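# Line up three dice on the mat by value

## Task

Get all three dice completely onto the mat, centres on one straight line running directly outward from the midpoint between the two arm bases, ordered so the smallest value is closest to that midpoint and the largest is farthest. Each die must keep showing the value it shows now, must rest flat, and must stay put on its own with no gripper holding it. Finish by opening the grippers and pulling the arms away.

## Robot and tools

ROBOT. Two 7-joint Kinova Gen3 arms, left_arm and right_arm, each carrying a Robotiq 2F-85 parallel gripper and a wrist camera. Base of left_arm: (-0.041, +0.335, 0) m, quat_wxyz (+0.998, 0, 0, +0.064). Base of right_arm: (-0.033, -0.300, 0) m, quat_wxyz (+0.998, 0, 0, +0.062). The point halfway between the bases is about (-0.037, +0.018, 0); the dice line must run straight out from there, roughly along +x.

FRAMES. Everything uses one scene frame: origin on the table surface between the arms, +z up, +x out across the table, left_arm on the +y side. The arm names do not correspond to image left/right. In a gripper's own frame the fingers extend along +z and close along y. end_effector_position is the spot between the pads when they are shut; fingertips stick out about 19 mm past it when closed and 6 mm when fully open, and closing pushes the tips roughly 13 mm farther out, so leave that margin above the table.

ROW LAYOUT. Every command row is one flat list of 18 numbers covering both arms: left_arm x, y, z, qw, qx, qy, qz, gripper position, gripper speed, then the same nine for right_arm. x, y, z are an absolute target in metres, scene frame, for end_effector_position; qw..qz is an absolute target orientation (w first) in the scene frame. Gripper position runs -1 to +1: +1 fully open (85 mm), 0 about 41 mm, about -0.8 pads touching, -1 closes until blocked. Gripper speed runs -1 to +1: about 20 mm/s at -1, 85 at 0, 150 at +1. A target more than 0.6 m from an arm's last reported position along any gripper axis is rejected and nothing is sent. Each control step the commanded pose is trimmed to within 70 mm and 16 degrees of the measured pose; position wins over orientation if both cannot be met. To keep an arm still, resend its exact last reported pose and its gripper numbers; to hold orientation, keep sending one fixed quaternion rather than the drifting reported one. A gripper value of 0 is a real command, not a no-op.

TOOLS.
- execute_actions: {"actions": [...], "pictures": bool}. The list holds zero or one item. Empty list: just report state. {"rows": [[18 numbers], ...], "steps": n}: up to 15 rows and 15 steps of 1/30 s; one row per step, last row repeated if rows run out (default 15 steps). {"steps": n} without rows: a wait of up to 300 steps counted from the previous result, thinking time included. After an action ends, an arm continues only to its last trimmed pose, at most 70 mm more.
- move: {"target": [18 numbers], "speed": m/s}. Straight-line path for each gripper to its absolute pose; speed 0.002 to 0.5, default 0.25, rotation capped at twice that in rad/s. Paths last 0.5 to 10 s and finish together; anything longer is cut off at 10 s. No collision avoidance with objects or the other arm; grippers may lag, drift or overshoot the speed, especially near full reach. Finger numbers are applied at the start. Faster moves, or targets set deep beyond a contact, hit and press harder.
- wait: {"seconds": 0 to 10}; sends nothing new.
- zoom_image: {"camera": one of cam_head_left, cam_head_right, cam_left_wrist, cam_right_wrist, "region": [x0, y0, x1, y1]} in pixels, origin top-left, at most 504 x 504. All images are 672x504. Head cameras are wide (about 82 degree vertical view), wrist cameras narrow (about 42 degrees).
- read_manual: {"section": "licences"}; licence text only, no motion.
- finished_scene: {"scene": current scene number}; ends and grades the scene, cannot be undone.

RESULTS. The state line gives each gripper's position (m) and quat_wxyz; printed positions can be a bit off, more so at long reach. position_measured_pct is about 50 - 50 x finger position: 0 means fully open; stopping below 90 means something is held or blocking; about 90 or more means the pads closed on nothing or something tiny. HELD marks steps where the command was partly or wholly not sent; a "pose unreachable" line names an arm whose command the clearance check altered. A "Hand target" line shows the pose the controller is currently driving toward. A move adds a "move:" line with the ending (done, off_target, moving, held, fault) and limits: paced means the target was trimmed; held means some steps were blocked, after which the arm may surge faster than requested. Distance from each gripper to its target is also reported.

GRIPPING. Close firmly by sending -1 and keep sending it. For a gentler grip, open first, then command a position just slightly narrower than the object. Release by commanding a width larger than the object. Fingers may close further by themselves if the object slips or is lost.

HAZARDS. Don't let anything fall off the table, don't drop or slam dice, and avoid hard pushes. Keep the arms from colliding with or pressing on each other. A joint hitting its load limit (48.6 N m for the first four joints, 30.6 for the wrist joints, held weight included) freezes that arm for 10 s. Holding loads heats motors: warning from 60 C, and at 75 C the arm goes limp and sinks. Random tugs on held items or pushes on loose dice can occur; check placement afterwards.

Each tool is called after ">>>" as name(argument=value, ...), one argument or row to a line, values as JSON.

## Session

>>> execute_actions(
  actions=[],
)

Scene clock: 0.00 s of 4800.00 s.
left_arm: end_effector_position=(+0.6588, -0.0765, +0.1948) position_measured_pct=0.0 end_effector_quat_wxyz=(+0.570, +0.662, +0.390, -0.291) | right_arm: end_effector_position=(+0.2953, -0.0974, +0.2122) position_measured_pct=0.0 end_effector_quat_wxyz=(+0.101, -0.436, +0.891, +0.076)
Joint positions: left_arm=[-0.045  1.587  1.4    0.734 -0.016  0.945 -0.592] | right_arm=[-0.265  0.166 -0.13   2.039 -0.177  0.734  2.085]
Joint velocities: left_arm=[-0.002 -0.    -0.001 -0.     0.     0.001  0.   ] | right_arm=[-0.     0.001  0.     0.     0.001 -0.     0.   ]
Hand target (left_arm): +0.659, -0.077, +0.195; +0.570, +0.662, +0.390, -0.291
Hand target (right_arm): +0.295, -0.097, +0.212; +0.101, -0.436, +0.891, +0.076

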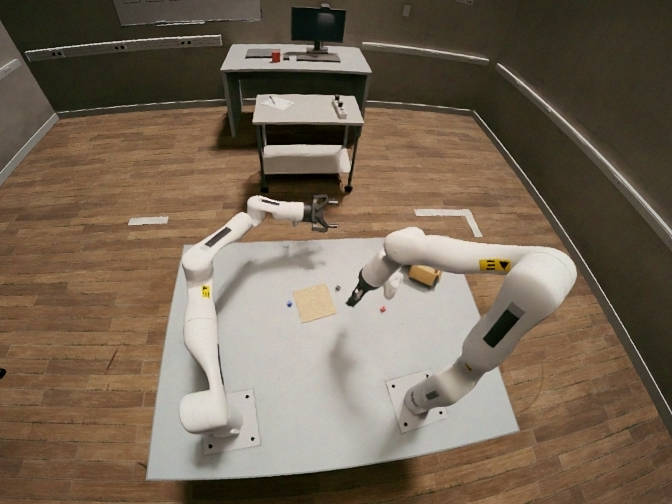

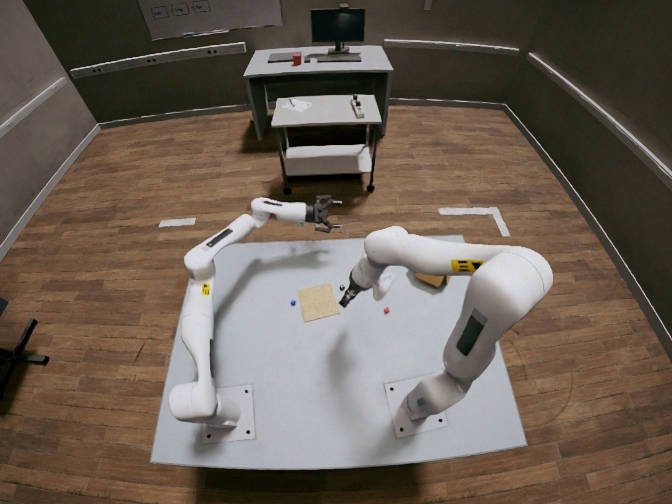

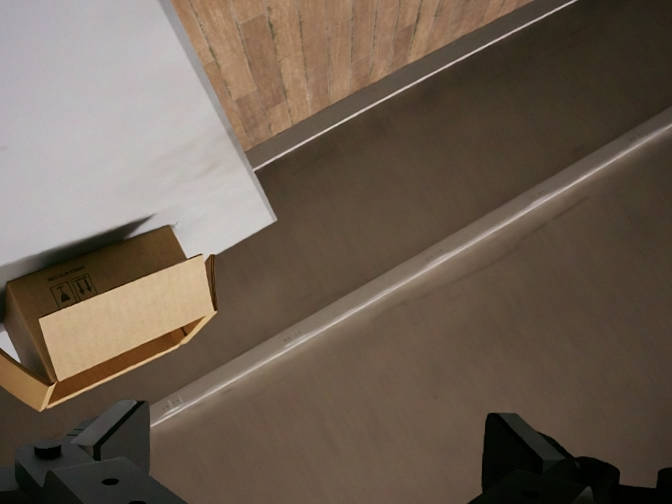

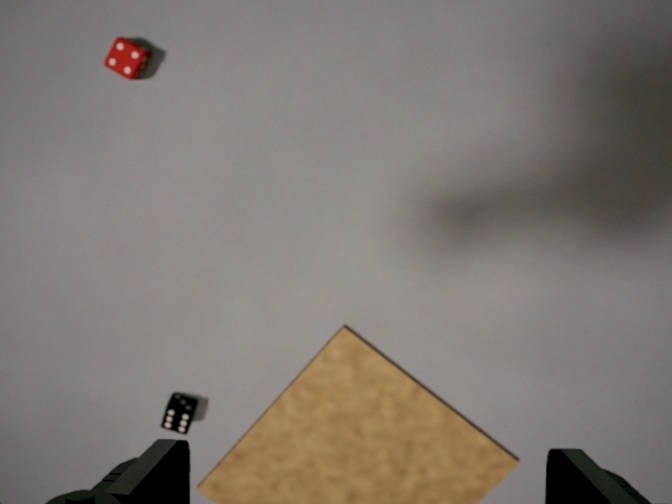

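>>> move(
  target=[0.33,-0.03,0.40,0,1,0,0,1,0, 0.1,-0.5,0.3,0.101,-0.436,0.891,0.076,1,0],
)

Scene clock: 9.87 s of 4800.00 s.
left_arm: end_effector_position=(+0.3303, -0.0290, +0.3985) position_measured_pct=0.0 end_effector_quat_wxyz=(-0.002, +1.000, +0.001, -0.002) | right_arm: end_effector_position=(+0.0986, -0.4980, +0.3008) position_measured_pct=0.0 end_effector_quat_wxyz=(+0.102, -0.436, +0.891, +0.077)
Joint positions: left_arm=[ 0.451  0.673  1.074  0.862 -0.607  1.864 -0.475] | right_arm=[ 0.27  -0.102  0.921  1.959 -0.133  1.39   3.573]
Joint velocities: left_arm=[ 0.01  -0.002  0.003 -0.002 -0.003  0.     0.001] | right_arm=[ 0.     0.011  0.004  0.     0.     0.    -0.001]
Hand target (left_arm): +0.330, -0.029, +0.399; -0.002, +1.000, +0.000, -0.002
Hand target (right_arm): +0.099, -0.498, +0.301; +0.101, -0.436, +0.891, +0.077
Off the commanded pose (left_arm): 0.002 m, 0 deg.
Off the commanded pose (right_arm): 0.003 m, 0 deg.
After step 90, 3.10 s passed at rest.
move: done

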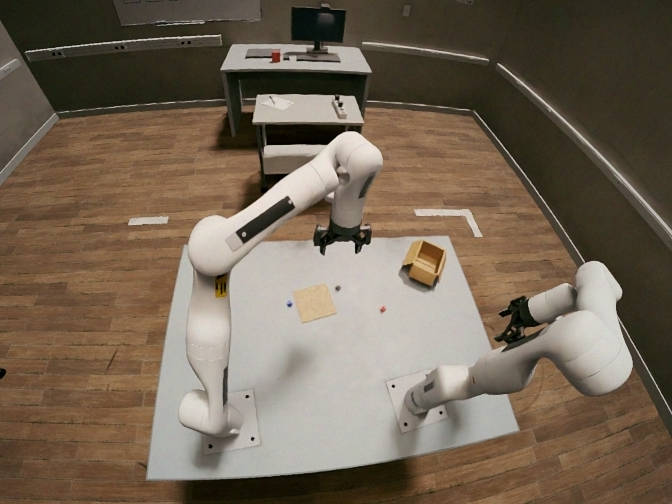

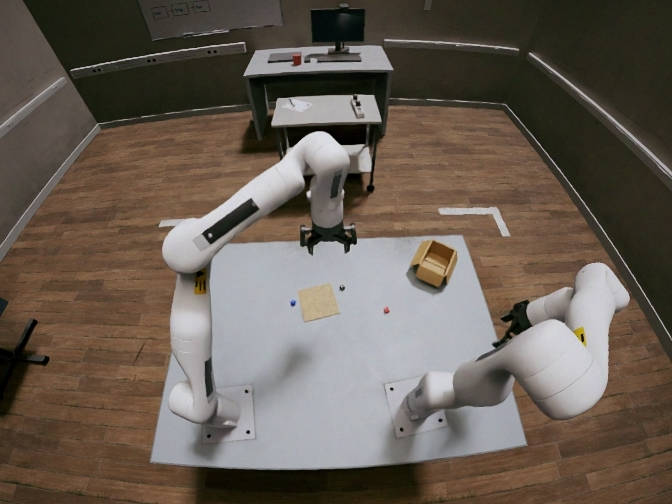

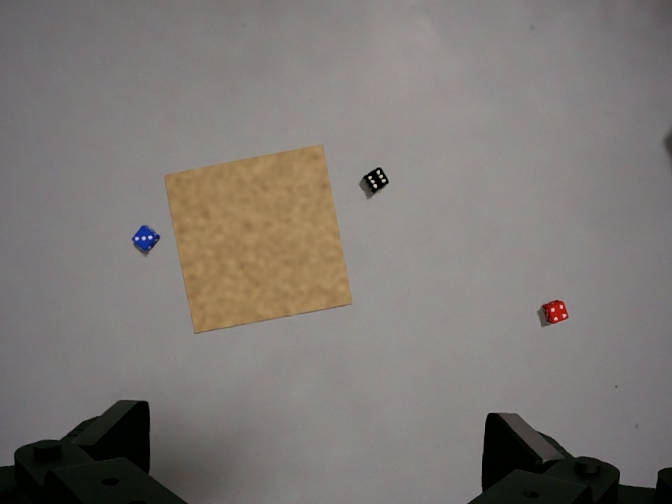

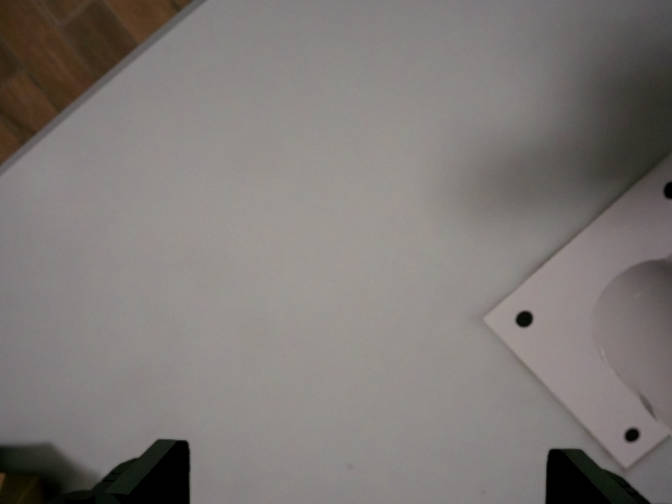

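>>> move(
  target=[0.385,0.123,0.10,0,1,0,0,1,0, 0.1,-0.5,0.3,0.101,-0.436,0.891,0.076,1,0],
)

Scene clock: 16.30 s of 4800.00 s.
left_arm: end_effector_position=(+0.3843, +0.1234, +0.1002) position_measured_pct=0.0 end_effector_quat_wxyz=(-0.000, +1.000, +0.001, -0.000) | right_arm: end_effector_position=(+0.1000, -0.5000, +0.3000) position_measured_pct=0.0 end_effector_quat_wxyz=(+0.101, -0.436, +0.891, +0.076)
Joint positions: left_arm=[-0.029  0.839  0.97   1.722 -0.798  1.028 -0.465] | right_arm=[ 0.27  -0.094  0.925  1.957 -0.137  1.386  3.579]
Joint velocities: left_arm=[-0.003  0.005  0.001  0.001  0.003 -0.001 -0.001] | right_arm=[-0.     0.002 -0.     0.    -0.001  0.     0.   ]
Hand target (left_arm): +0.384, +0.123, +0.100; -0.000, +1.000, +0.001, -0.000
Hand target (right_arm): +0.100, -0.500, +0.300; +0.101, -0.436, +0.891, +0.076
Off the commanded pose (left_arm): 0.001 m, 0 deg.
Off the commanded pose (right_arm): 0.000 m, 0 deg.
After step 90, 1.70 s passed at rest.
move: done

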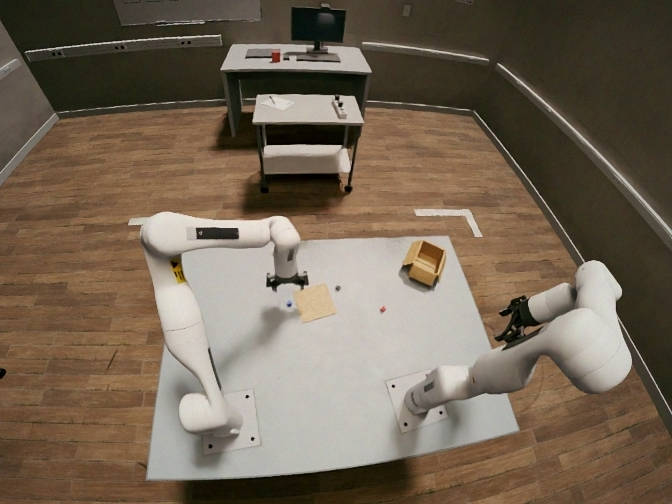

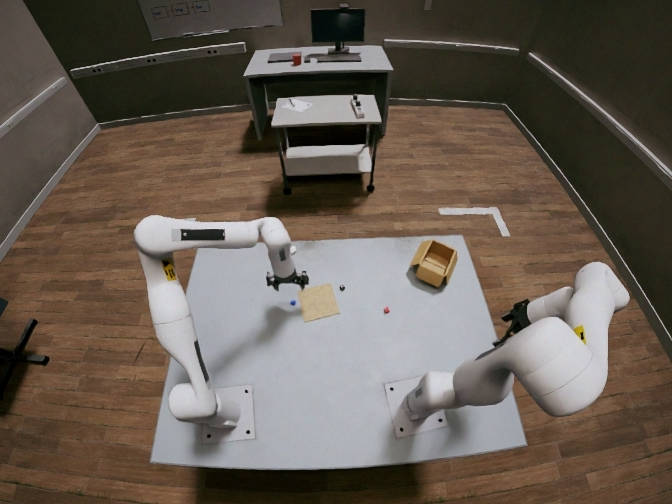

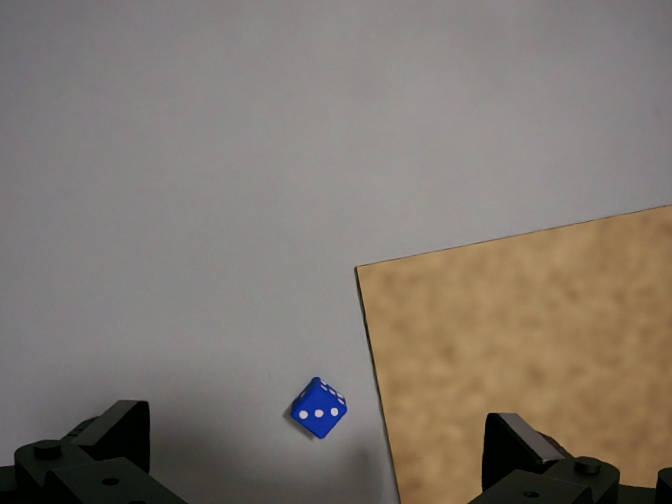

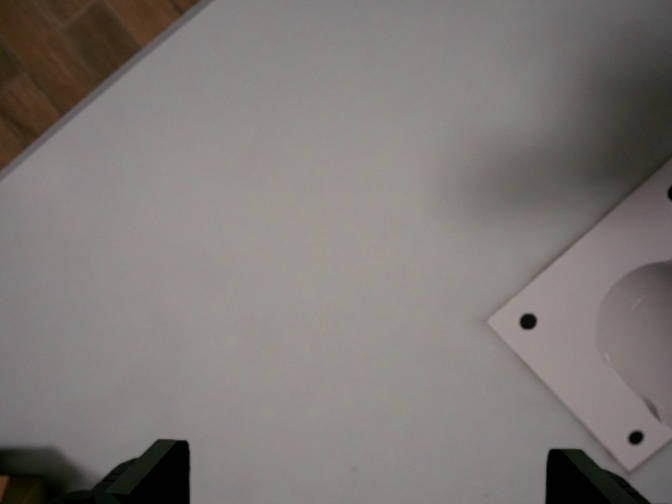

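>>> move(
  target=[0.383,0.125,0.05,0,0.93,-0.367,0,0.3,0, 0.1,-0.5,0.3,0.101,-0.436,0.891,0.076,1,0],
)

Scene clock: 22.60 s of 4800.00 s.
left_arm: end_effector_position=(+0.3831, +0.1251, +0.0502) position_measured_pct=34.9 end_effector_quat_wxyz=(-0.000, +0.930, -0.367, +0.000) | right_arm: end_effector_position=(+0.1000, -0.5000, +0.3000) position_measured_pct=0.0 end_effector_quat_wxyz=(+0.101, -0.436, +0.891, +0.076)
Joint positions: left_arm=[-0.062  0.996  1.055  1.77  -1.018  1.032 -1.054] | right_arm=[ 0.27  -0.094  0.925  1.957 -0.137  1.386  3.579]
Joint velocities: left_arm=[-0.001  0.003 -0.001  0.     0.    -0.001 -0.001] | right_arm=[-0.001 -0.    -0.    -0.001  0.001  0.     0.   ]
Hand target (left_arm): +0.383, +0.125, +0.050; -0.000, +0.930, -0.367, +0.000
Hand target (right_arm): +0.100, -0.500, +0.300; +0.101, -0.436, +0.891, +0.076
Off the commanded pose (left_arm): 0.000 m, 0 deg.
Off the commanded pose (right_arm): 0.000 m, 0 deg.
After step 90, 1.43 s passed at rest.
move: done

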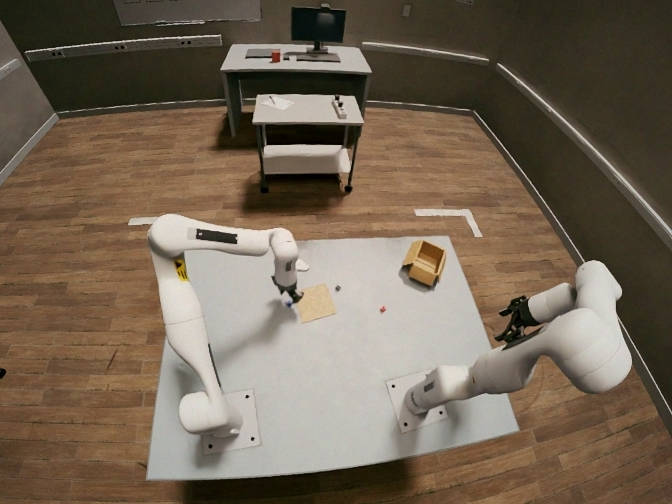

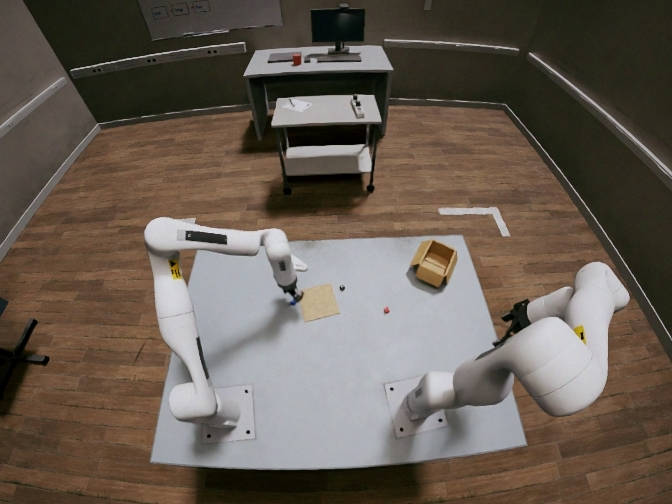

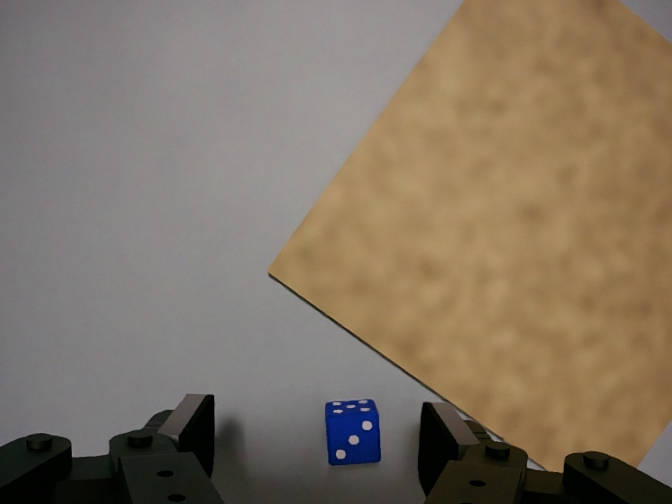

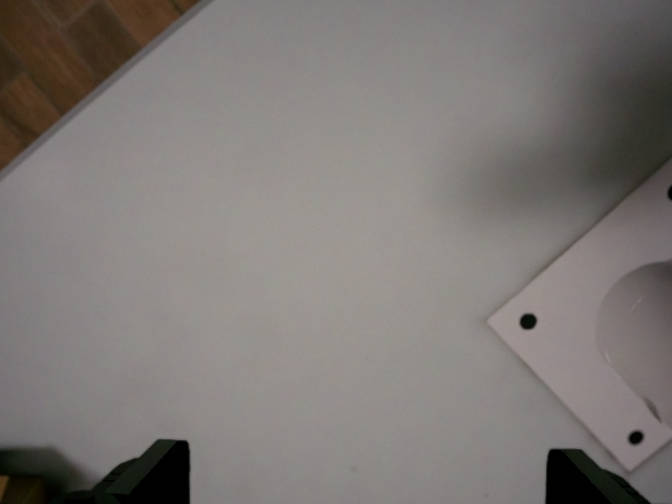

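>>> move(
  target=[0.376,0.118,0.021,0,0.93,-0.367,0,0.3,0, 0.1,-0.5,0.3,0.101,-0.436,0.891,0.076,1,0],
  speed=0.05,
)

>>> move(
  target=[0.376,0.118,0.021,0,0.93,-0.367,0,-1,0, 0.1,-0.5,0.3,0.101,-0.436,0.891,0.076,1,0],
)

Scene clock: 27.27 s of 4800.00 s.
left_arm: end_effector_position=(+0.3762, +0.1182, +0.0211) position_measured_pct=34.9 end_effector_quat_wxyz=(-0.000, +0.930, -0.367, +0.000) | right_arm: end_effector_position=(+0.1000, -0.5000, +0.3000) position_measured_pct=0.0 end_effector_quat_wxyz=(+0.101, -0.436, +0.891, +0.076)
Joint positions: left_arm=[-0.026  1.036  1.009  1.794 -1.074  0.976 -0.994] | right_arm=[ 0.27  -0.094  0.925  1.957 -0.137  1.386  3.579]
Joint velocities: left_arm=[ 0.003  0.002  0.     0.     0.001 -0.     0.001] | right_arm=[ 0.001  0.    -0.    -0.001  0.    -0.    -0.   ]
Hand target (left_arm): +0.376, +0.118, +0.021; -0.000, +0.930, -0.367, +0.000
Hand target (right_arm): +0.100, -0.500, +0.300; +0.101, -0.436, +0.891, +0.076
Off the commanded pose (left_arm): 0.000 m, 0 deg.
Off the commanded pose (right_arm): 0.000 m, 0 deg.
After step 90, 0.80 s passed at rest.
move: done

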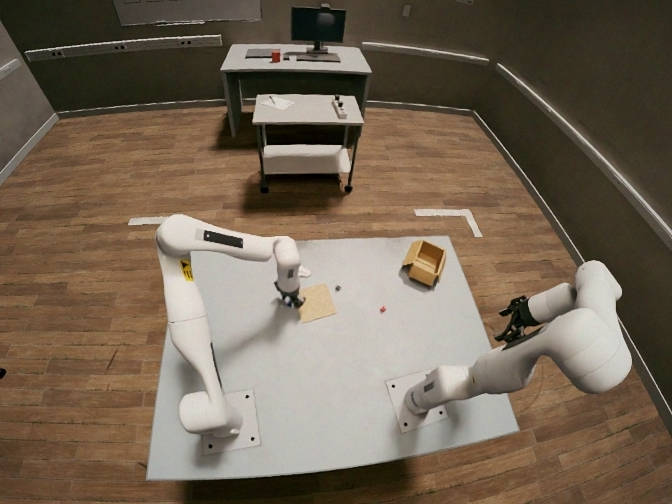

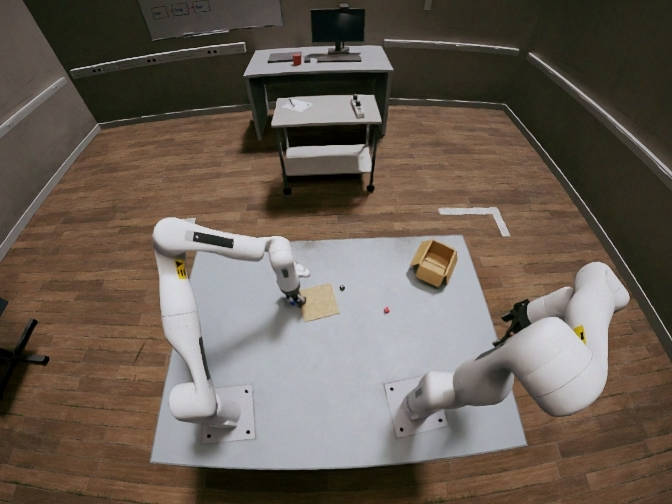

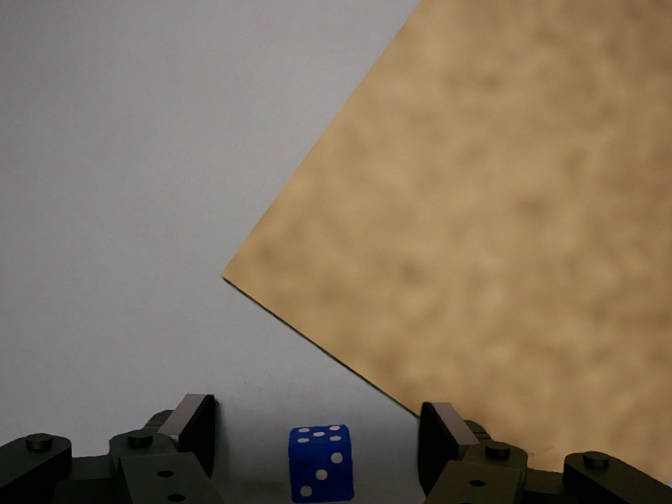

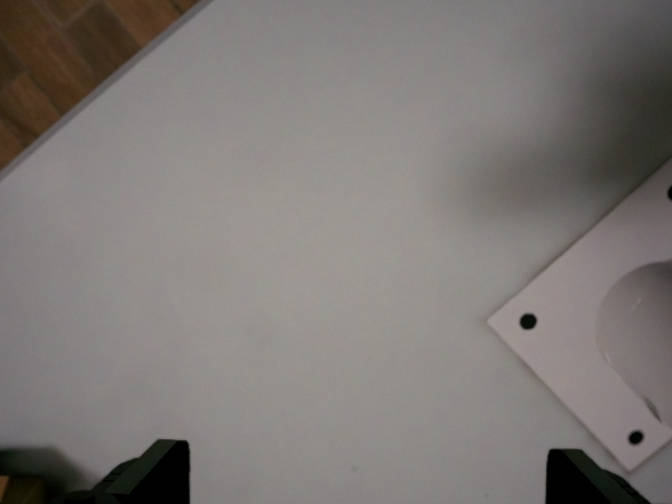

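Scene clock: 28.10 s of 4800.00 s.
left_arm: end_effector_position=(+0.3761, +0.1180, +0.0215) position_measured_pct=80.2 end_effector_quat_wxyz=(-0.000, +0.930, -0.367, +0.000) | right_arm: end_effector_position=(+0.1000, -0.5000, +0.3000) position_measured_pct=0.0 end_effector_quat_wxyz=(+0.101, -0.436, +0.891, +0.076)
Joint positions: left_arm=[-0.026  1.035  1.009  1.794 -1.073  0.977 -0.994] | right_arm=[ 0.27  -0.094  0.925  1.957 -0.137  1.386  3.579]
Joint velocities: left_arm=[ 0.    -0.001  0.    -0.001 -0.002 -0.    -0.   ] | right_arm=[ 0.003 -0.001 -0.001 -0.     0.     0.     0.   ]
Hand target (left_arm): +0.376, +0.118, +0.021; -0.000, +0.930, -0.367, +0.000
Hand target (right_arm): +0.100, -0.500, +0.300; +0.101, -0.436, +0.891, +0.076
Off the commanded pose (left_arm): 0.000 m, 0 deg.
Off the commanded pose (right_arm): 0.000 m, 0 deg.
move: done

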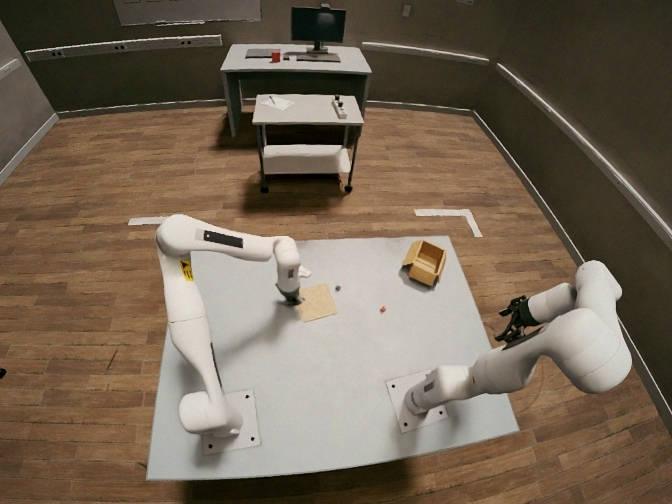

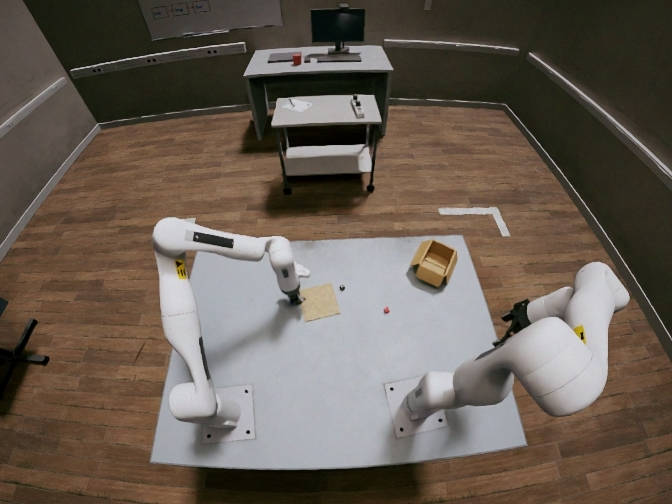

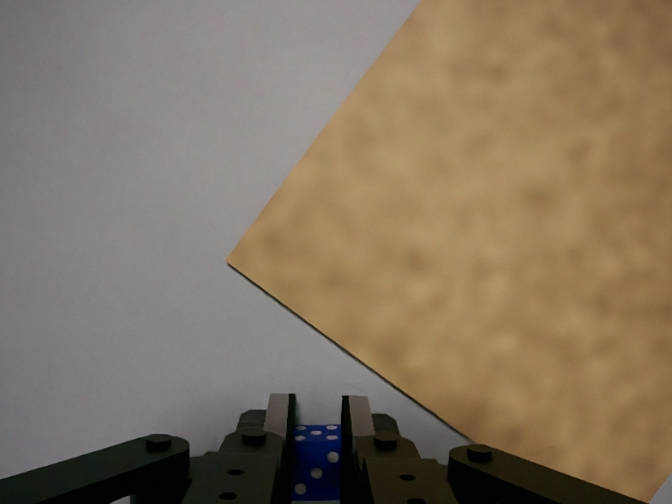

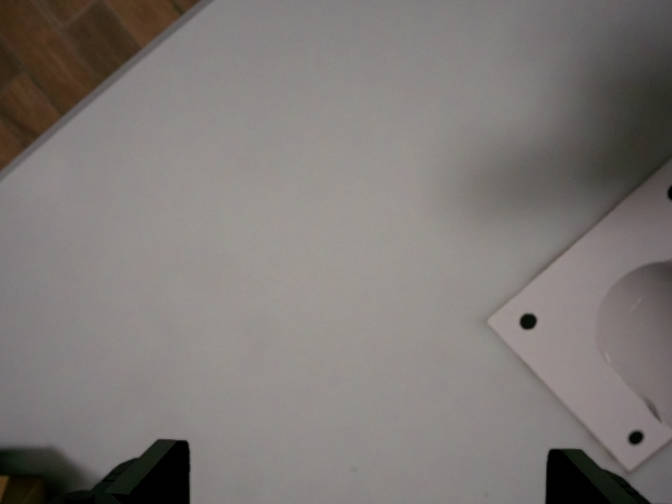

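>>> move(
  target=[0.376,0.118,0.07,0,0.93,-0.367,0,-1,0, 0.1,-0.5,0.3,0.101,-0.436,0.891,0.076,1,0],
)

>>> move(
  target=[0.345,0.025,0.07,0,1,0,0,-1,0, 0.1,-0.5,0.3,0.101,-0.436,0.891,0.076,1,0],
)

>>> move(
  target=[0.345,0.025,0.025,0,1,0,0,-1,0, 0.1,-0.5,0.3,0.101,-0.436,0.891,0.076,1,0],
  speed=0.05,
)

>>> move(
  target=[0.345,0.025,0.025,0,1,0,0,0.3,0, 0.1,-0.5,0.3,0.101,-0.436,0.891,0.076,1,0],
)

>>> move(
  target=[0.33,-0.03,0.30,0,1,0,0,0.3,0, 0.1,-0.5,0.3,0.101,-0.436,0.891,0.076,1,0],
)

Scene clock: 34.03 s of 4800.00 s.
left_arm: end_effector_position=(+0.3758, +0.1178, +0.0698) position_measured_pct=80.2 end_effector_quat_wxyz=(+0.000, +0.930, -0.367, -0.000) | right_arm: end_effector_position=(+0.1000, -0.5000, +0.3000) position_measured_pct=0.0 end_effector_quat_wxyz=(+0.101, -0.436, +0.891, +0.076)
Joint positions: left_arm=[-0.058  0.962  1.084  1.768 -0.98   1.06  -1.054] | right_arm=[ 0.27  -0.094  0.925  1.957 -0.137  1.386  3.579]
Joint velocities: left_arm=[-0.004 -0.002 -0.     0.    -0.001 -0.001  0.001] | right_arm=[-0.002  0.001 -0.001  0.001 -0.001  0.     0.   ]
Hand target (left_arm): +0.376, +0.118, +0.070; +0.000, +0.930, -0.367, -0.000
Hand target (right_arm): +0.100, -0.500, +0.300; +0.101, -0.436, +0.891, +0.076
Off the commanded pose (left_arm): 0.000 m, 0 deg.
Off the commanded pose (right_arm): 0.000 m, 0 deg.
After step 90, 2.20 s passed at rest.
move: done

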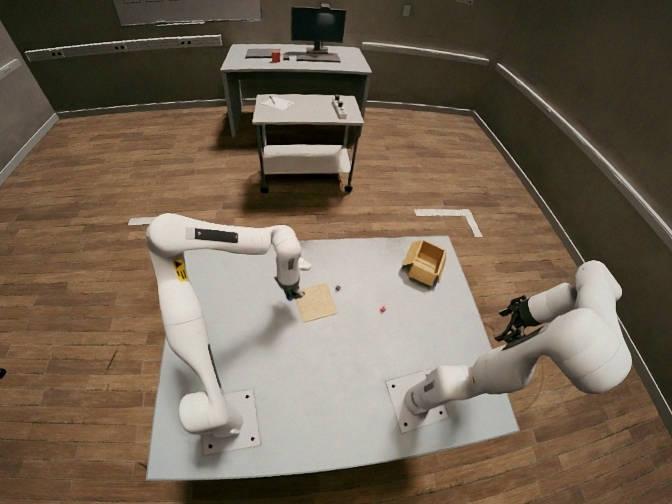

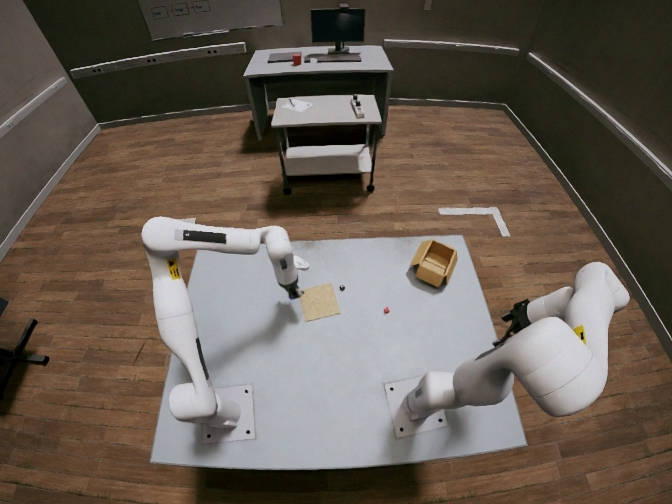

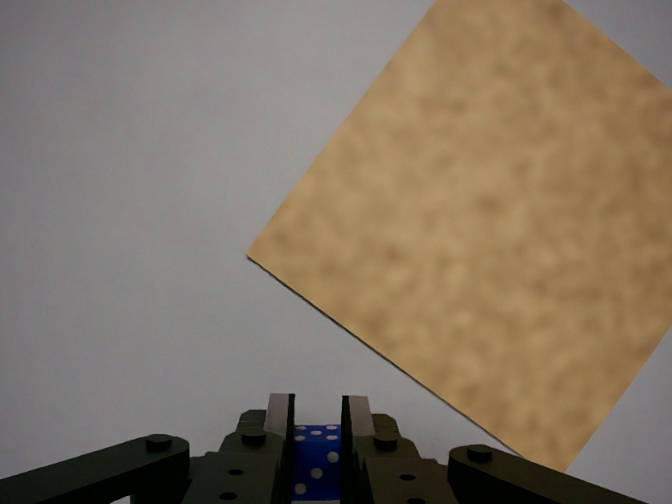

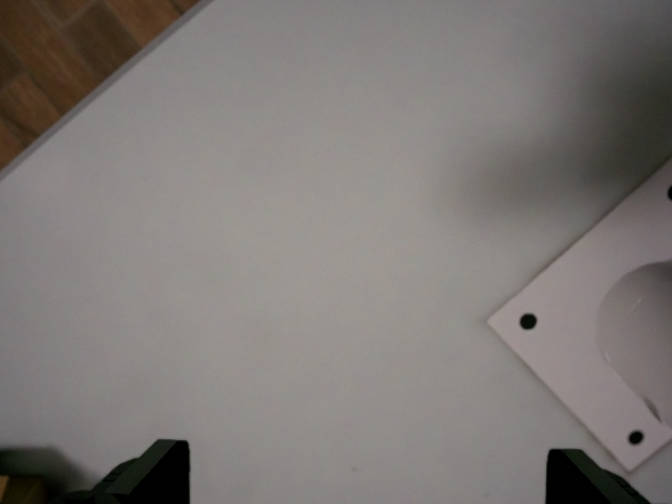

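Scene clock: 35.90 s of 4800.00 s.
left_arm: end_effector_position=(+0.3456, +0.0254, +0.0700) position_measured_pct=80.2 end_effector_quat_wxyz=(-0.000, +1.000, +0.001, +0.000) | right_arm: end_effector_position=(+0.1000, -0.5000, +0.3000) position_measured_pct=0.0 end_effector_quat_wxyz=(+0.101, -0.436, +0.891, +0.076)
Joint positions: left_arm=[ 0.237  0.903  0.904  1.673 -0.829  0.993 -0.257] | right_arm=[ 0.27  -0.094  0.925  1.957 -0.137  1.386  3.579]
Joint velocities: left_arm=[ 0.007 -0.     0.005 -0.001 -0.001  0.002  0.001] | right_arm=[-0.001 -0.     0.    -0.001 -0.001  0.    -0.001]
Hand target (left_arm): +0.345, +0.025, +0.070; -0.000, +1.000, +0.000, +0.000
Hand target (right_arm): +0.100, -0.500, +0.300; +0.101, -0.436, +0.891, +0.076
Off the commanded pose (left_arm): 0.001 m, 0 deg.
Off the commanded pose (right_arm): 0.000 m, 0 deg.
move: done

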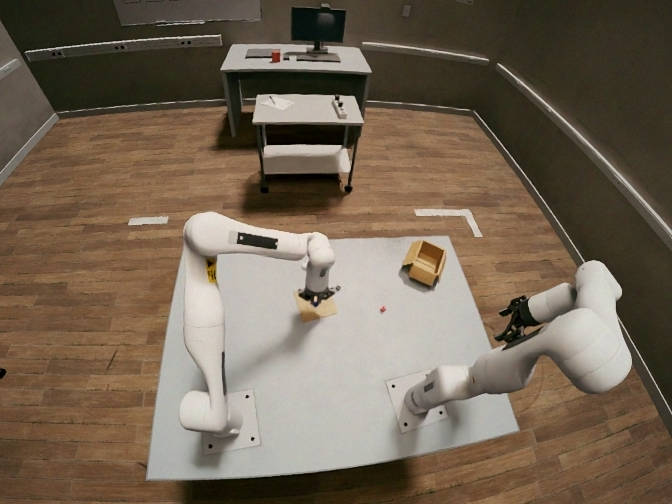

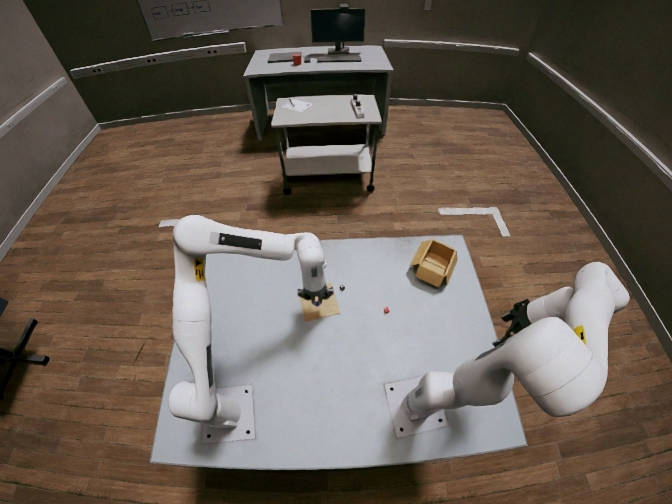

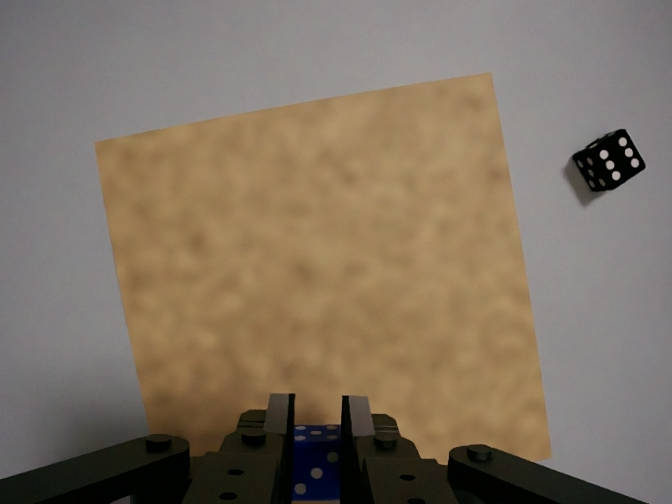

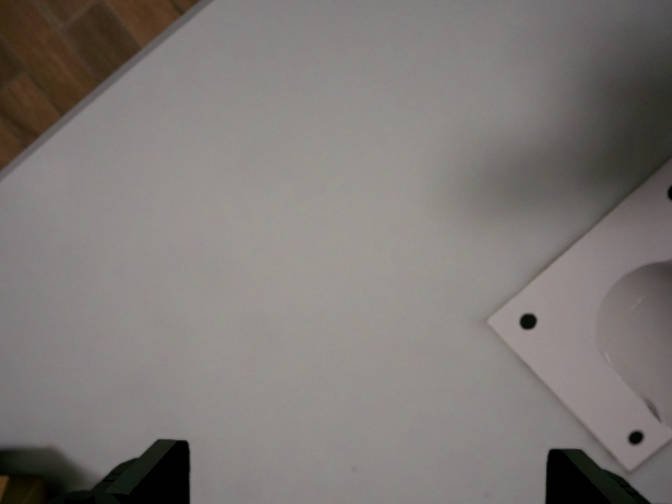

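Scene clock: 37.03 s of 4800.00 s.
left_arm: end_effector_position=(+0.3454, +0.0251, +0.0255) position_measured_pct=80.2 end_effector_quat_wxyz=(-0.000, +1.000, +0.000, +0.000) | right_arm: end_effector_position=(+0.1000, -0.5000, +0.3000) position_measured_pct=0.0 end_effector_quat_wxyz=(+0.101, -0.436, +0.891, +0.076)
Joint positions: left_arm=[ 0.266  0.97   0.844  1.698 -0.899  0.907 -0.207] | right_arm=[ 0.27  -0.094  0.925  1.957 -0.137  1.386  3.579]
Joint velocities: left_arm=[ 0.    -0.001  0.002 -0.001  0.001  0.001 -0.001] | right_arm=[-0.    -0.002 -0.    -0.001 -0.    -0.    -0.   ]
Hand target (left_arm): +0.345, +0.025, +0.025; -0.000, +1.000, +0.000, +0.000
Hand target (right_arm): +0.100, -0.500, +0.300; +0.101, -0.436, +0.891, +0.076
Off the commanded pose (left_arm): 0.001 m, 0 deg.
Off the commanded pose (right_arm): 0.000 m, 0 deg.
move: done

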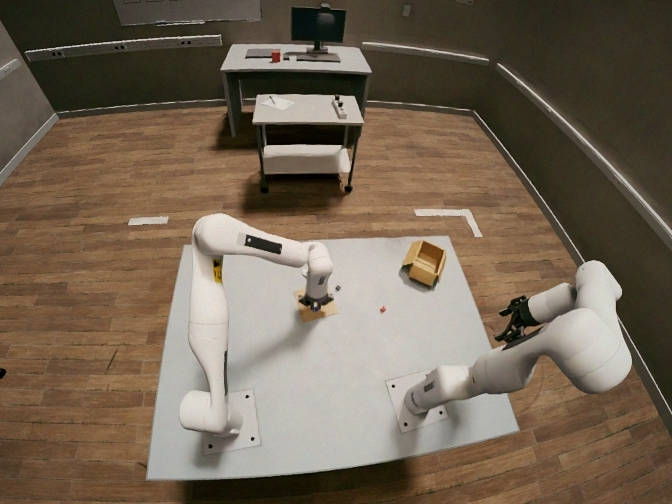

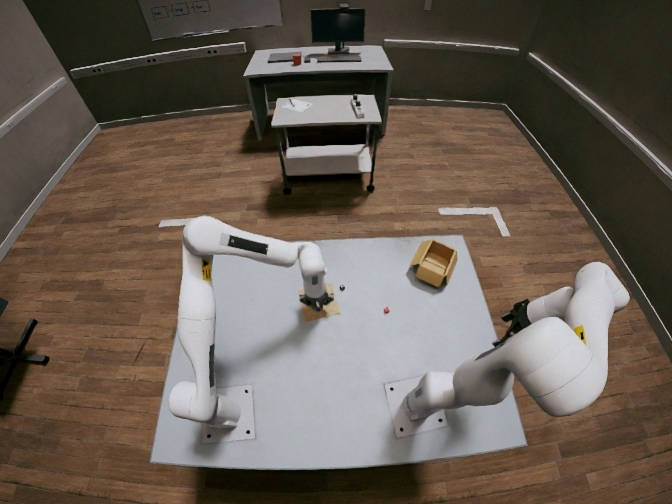

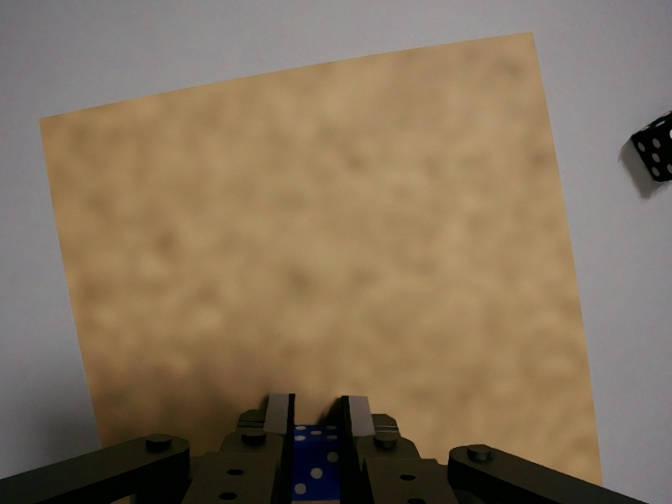

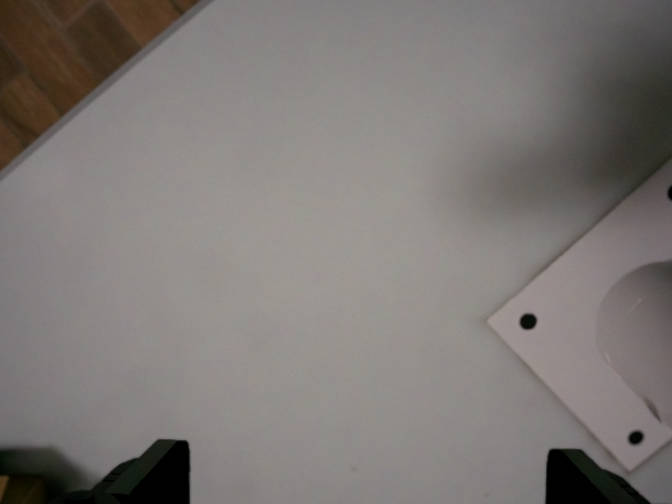

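Scene clock: 37.90 s of 4800.00 s.
left_arm: end_effector_position=(+0.3450, +0.0250, +0.0250) position_measured_pct=34.9 end_effector_quat_wxyz=(+0.000, +1.000, -0.000, +0.000) | right_arm: end_effector_position=(+0.1000, -0.5000, +0.3000) position_measured_pct=0.0 end_effector_quat_wxyz=(+0.101, -0.436, +0.891, +0.076)
Joint positions: left_arm=[ 0.267  0.971  0.843  1.698 -0.9    0.907 -0.207] | right_arm=[ 0.27  -0.094  0.925  1.957 -0.137  1.386  3.579]
Joint velocities: left_arm=[-0.    -0.     0.     0.001  0.001 -0.001  0.   ] | right_arm=[-0.002 -0.     0.001 -0.    -0.     0.     0.   ]
Hand target (left_arm): +0.345, +0.025, +0.025; +0.000, +1.000, -0.000, +0.000
Hand target (right_arm): +0.100, -0.500, +0.300; +0.101, -0.436, +0.891, +0.076
Off the commanded pose (left_arm): 0.000 m, 0 deg.
Off the commanded pose (right_arm): 0.000 m, 0 deg.
move: done

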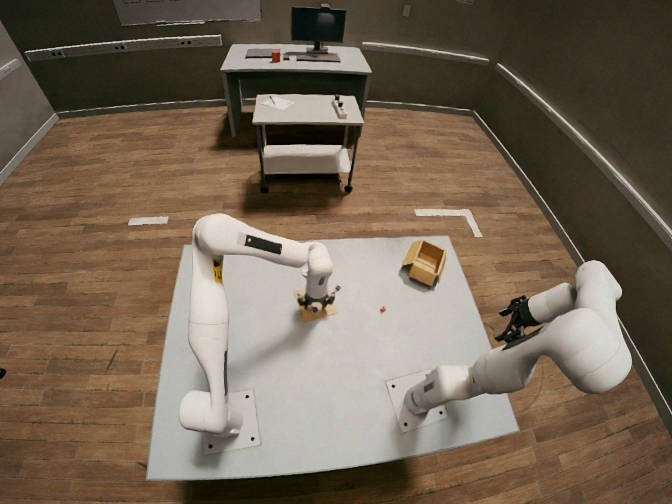

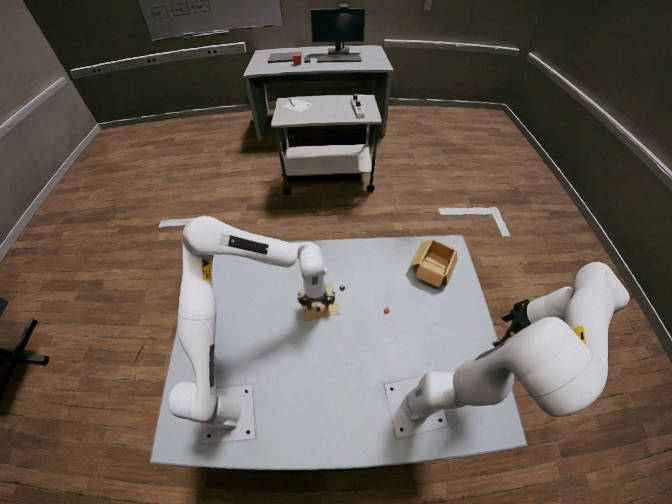

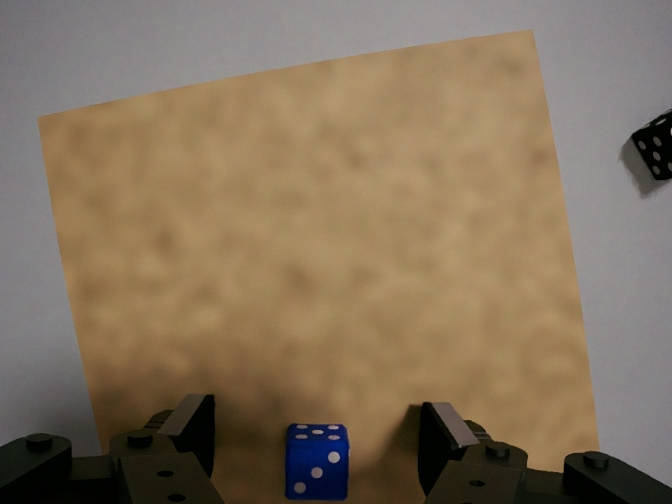

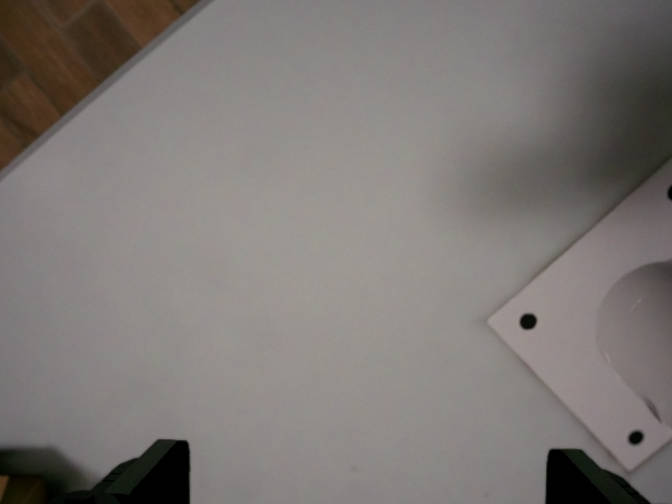

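Scene clock: 39.47 s of 4800.00 s.
left_arm: end_effector_position=(+0.3302, -0.0302, +0.2998) position_measured_pct=34.9 end_effector_quat_wxyz=(+0.000, +1.000, -0.001, +0.000) | right_arm: end_effector_position=(+0.1000, -0.5000, +0.3000) position_measured_pct=0.0 end_effector_quat_wxyz=(+0.101, -0.436, +0.891, +0.076)
Joint positions: left_arm=[ 0.349  0.695  1.063  1.201 -0.594  1.558 -0.398] | right_arm=[ 0.27  -0.094  0.925  1.957 -0.137  1.386  3.579]
Joint velocities: left_arm=[ 0.006  0.002  0.002 -0.002  0.     0.001  0.002] | right_arm=[-0.     0.001 -0.     0.001  0.001 -0.    -0.001]
Hand target (left_arm): +0.330, -0.030, +0.300; +0.000, +1.000, -0.001, -0.000
Hand target (right_arm): +0.100, -0.500, +0.300; +0.101, -0.436, +0.891, +0.076
Off the commanded pose (left_arm): 0.000 m, 0 deg.
Off the commanded pose (right_arm): 0.000 m, 0 deg.
move: done

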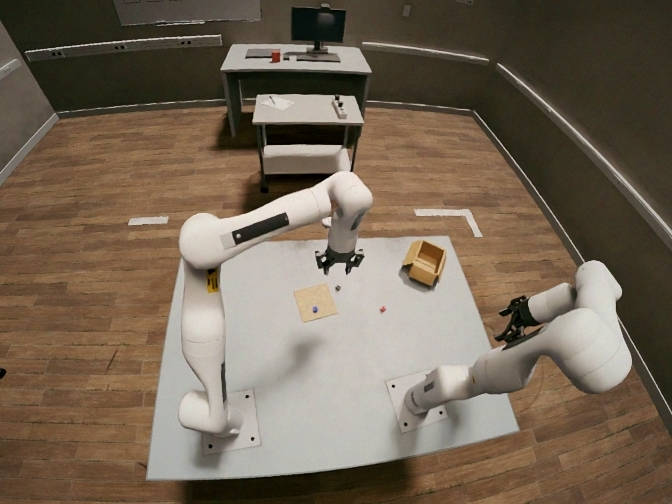

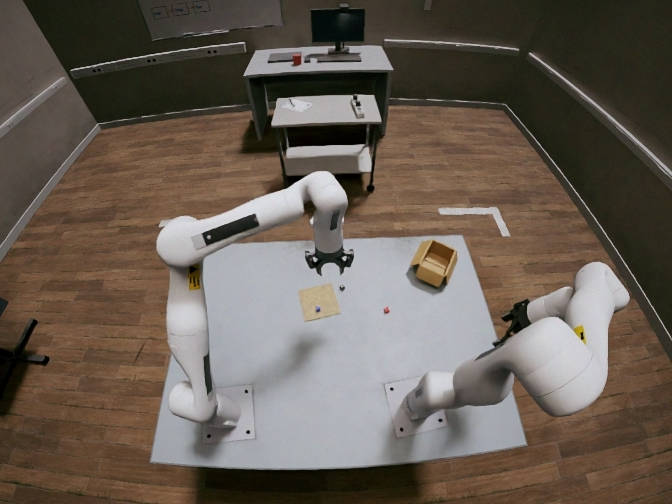

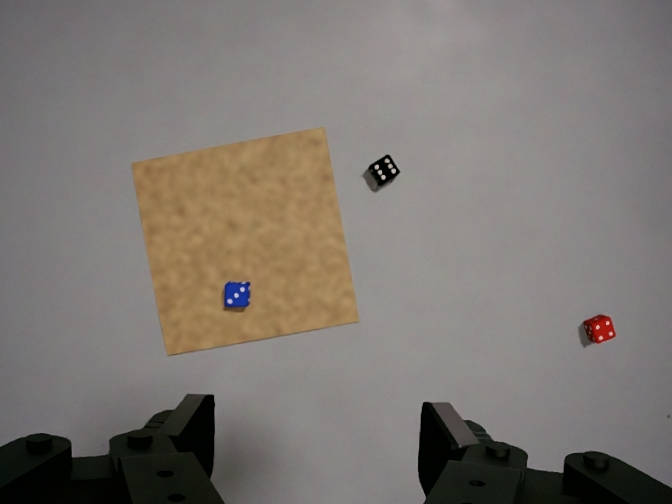

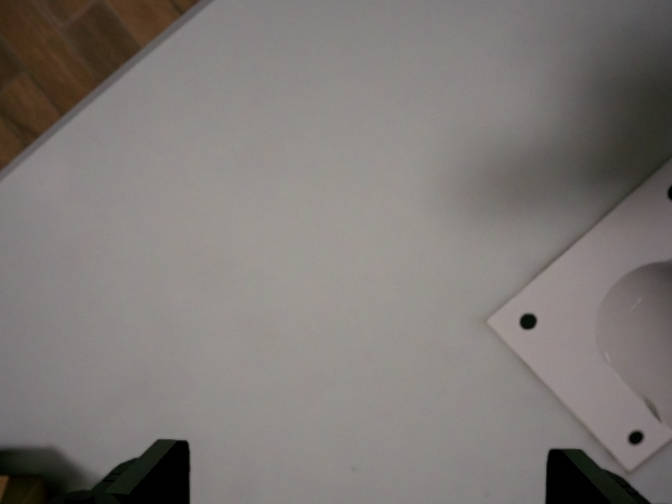

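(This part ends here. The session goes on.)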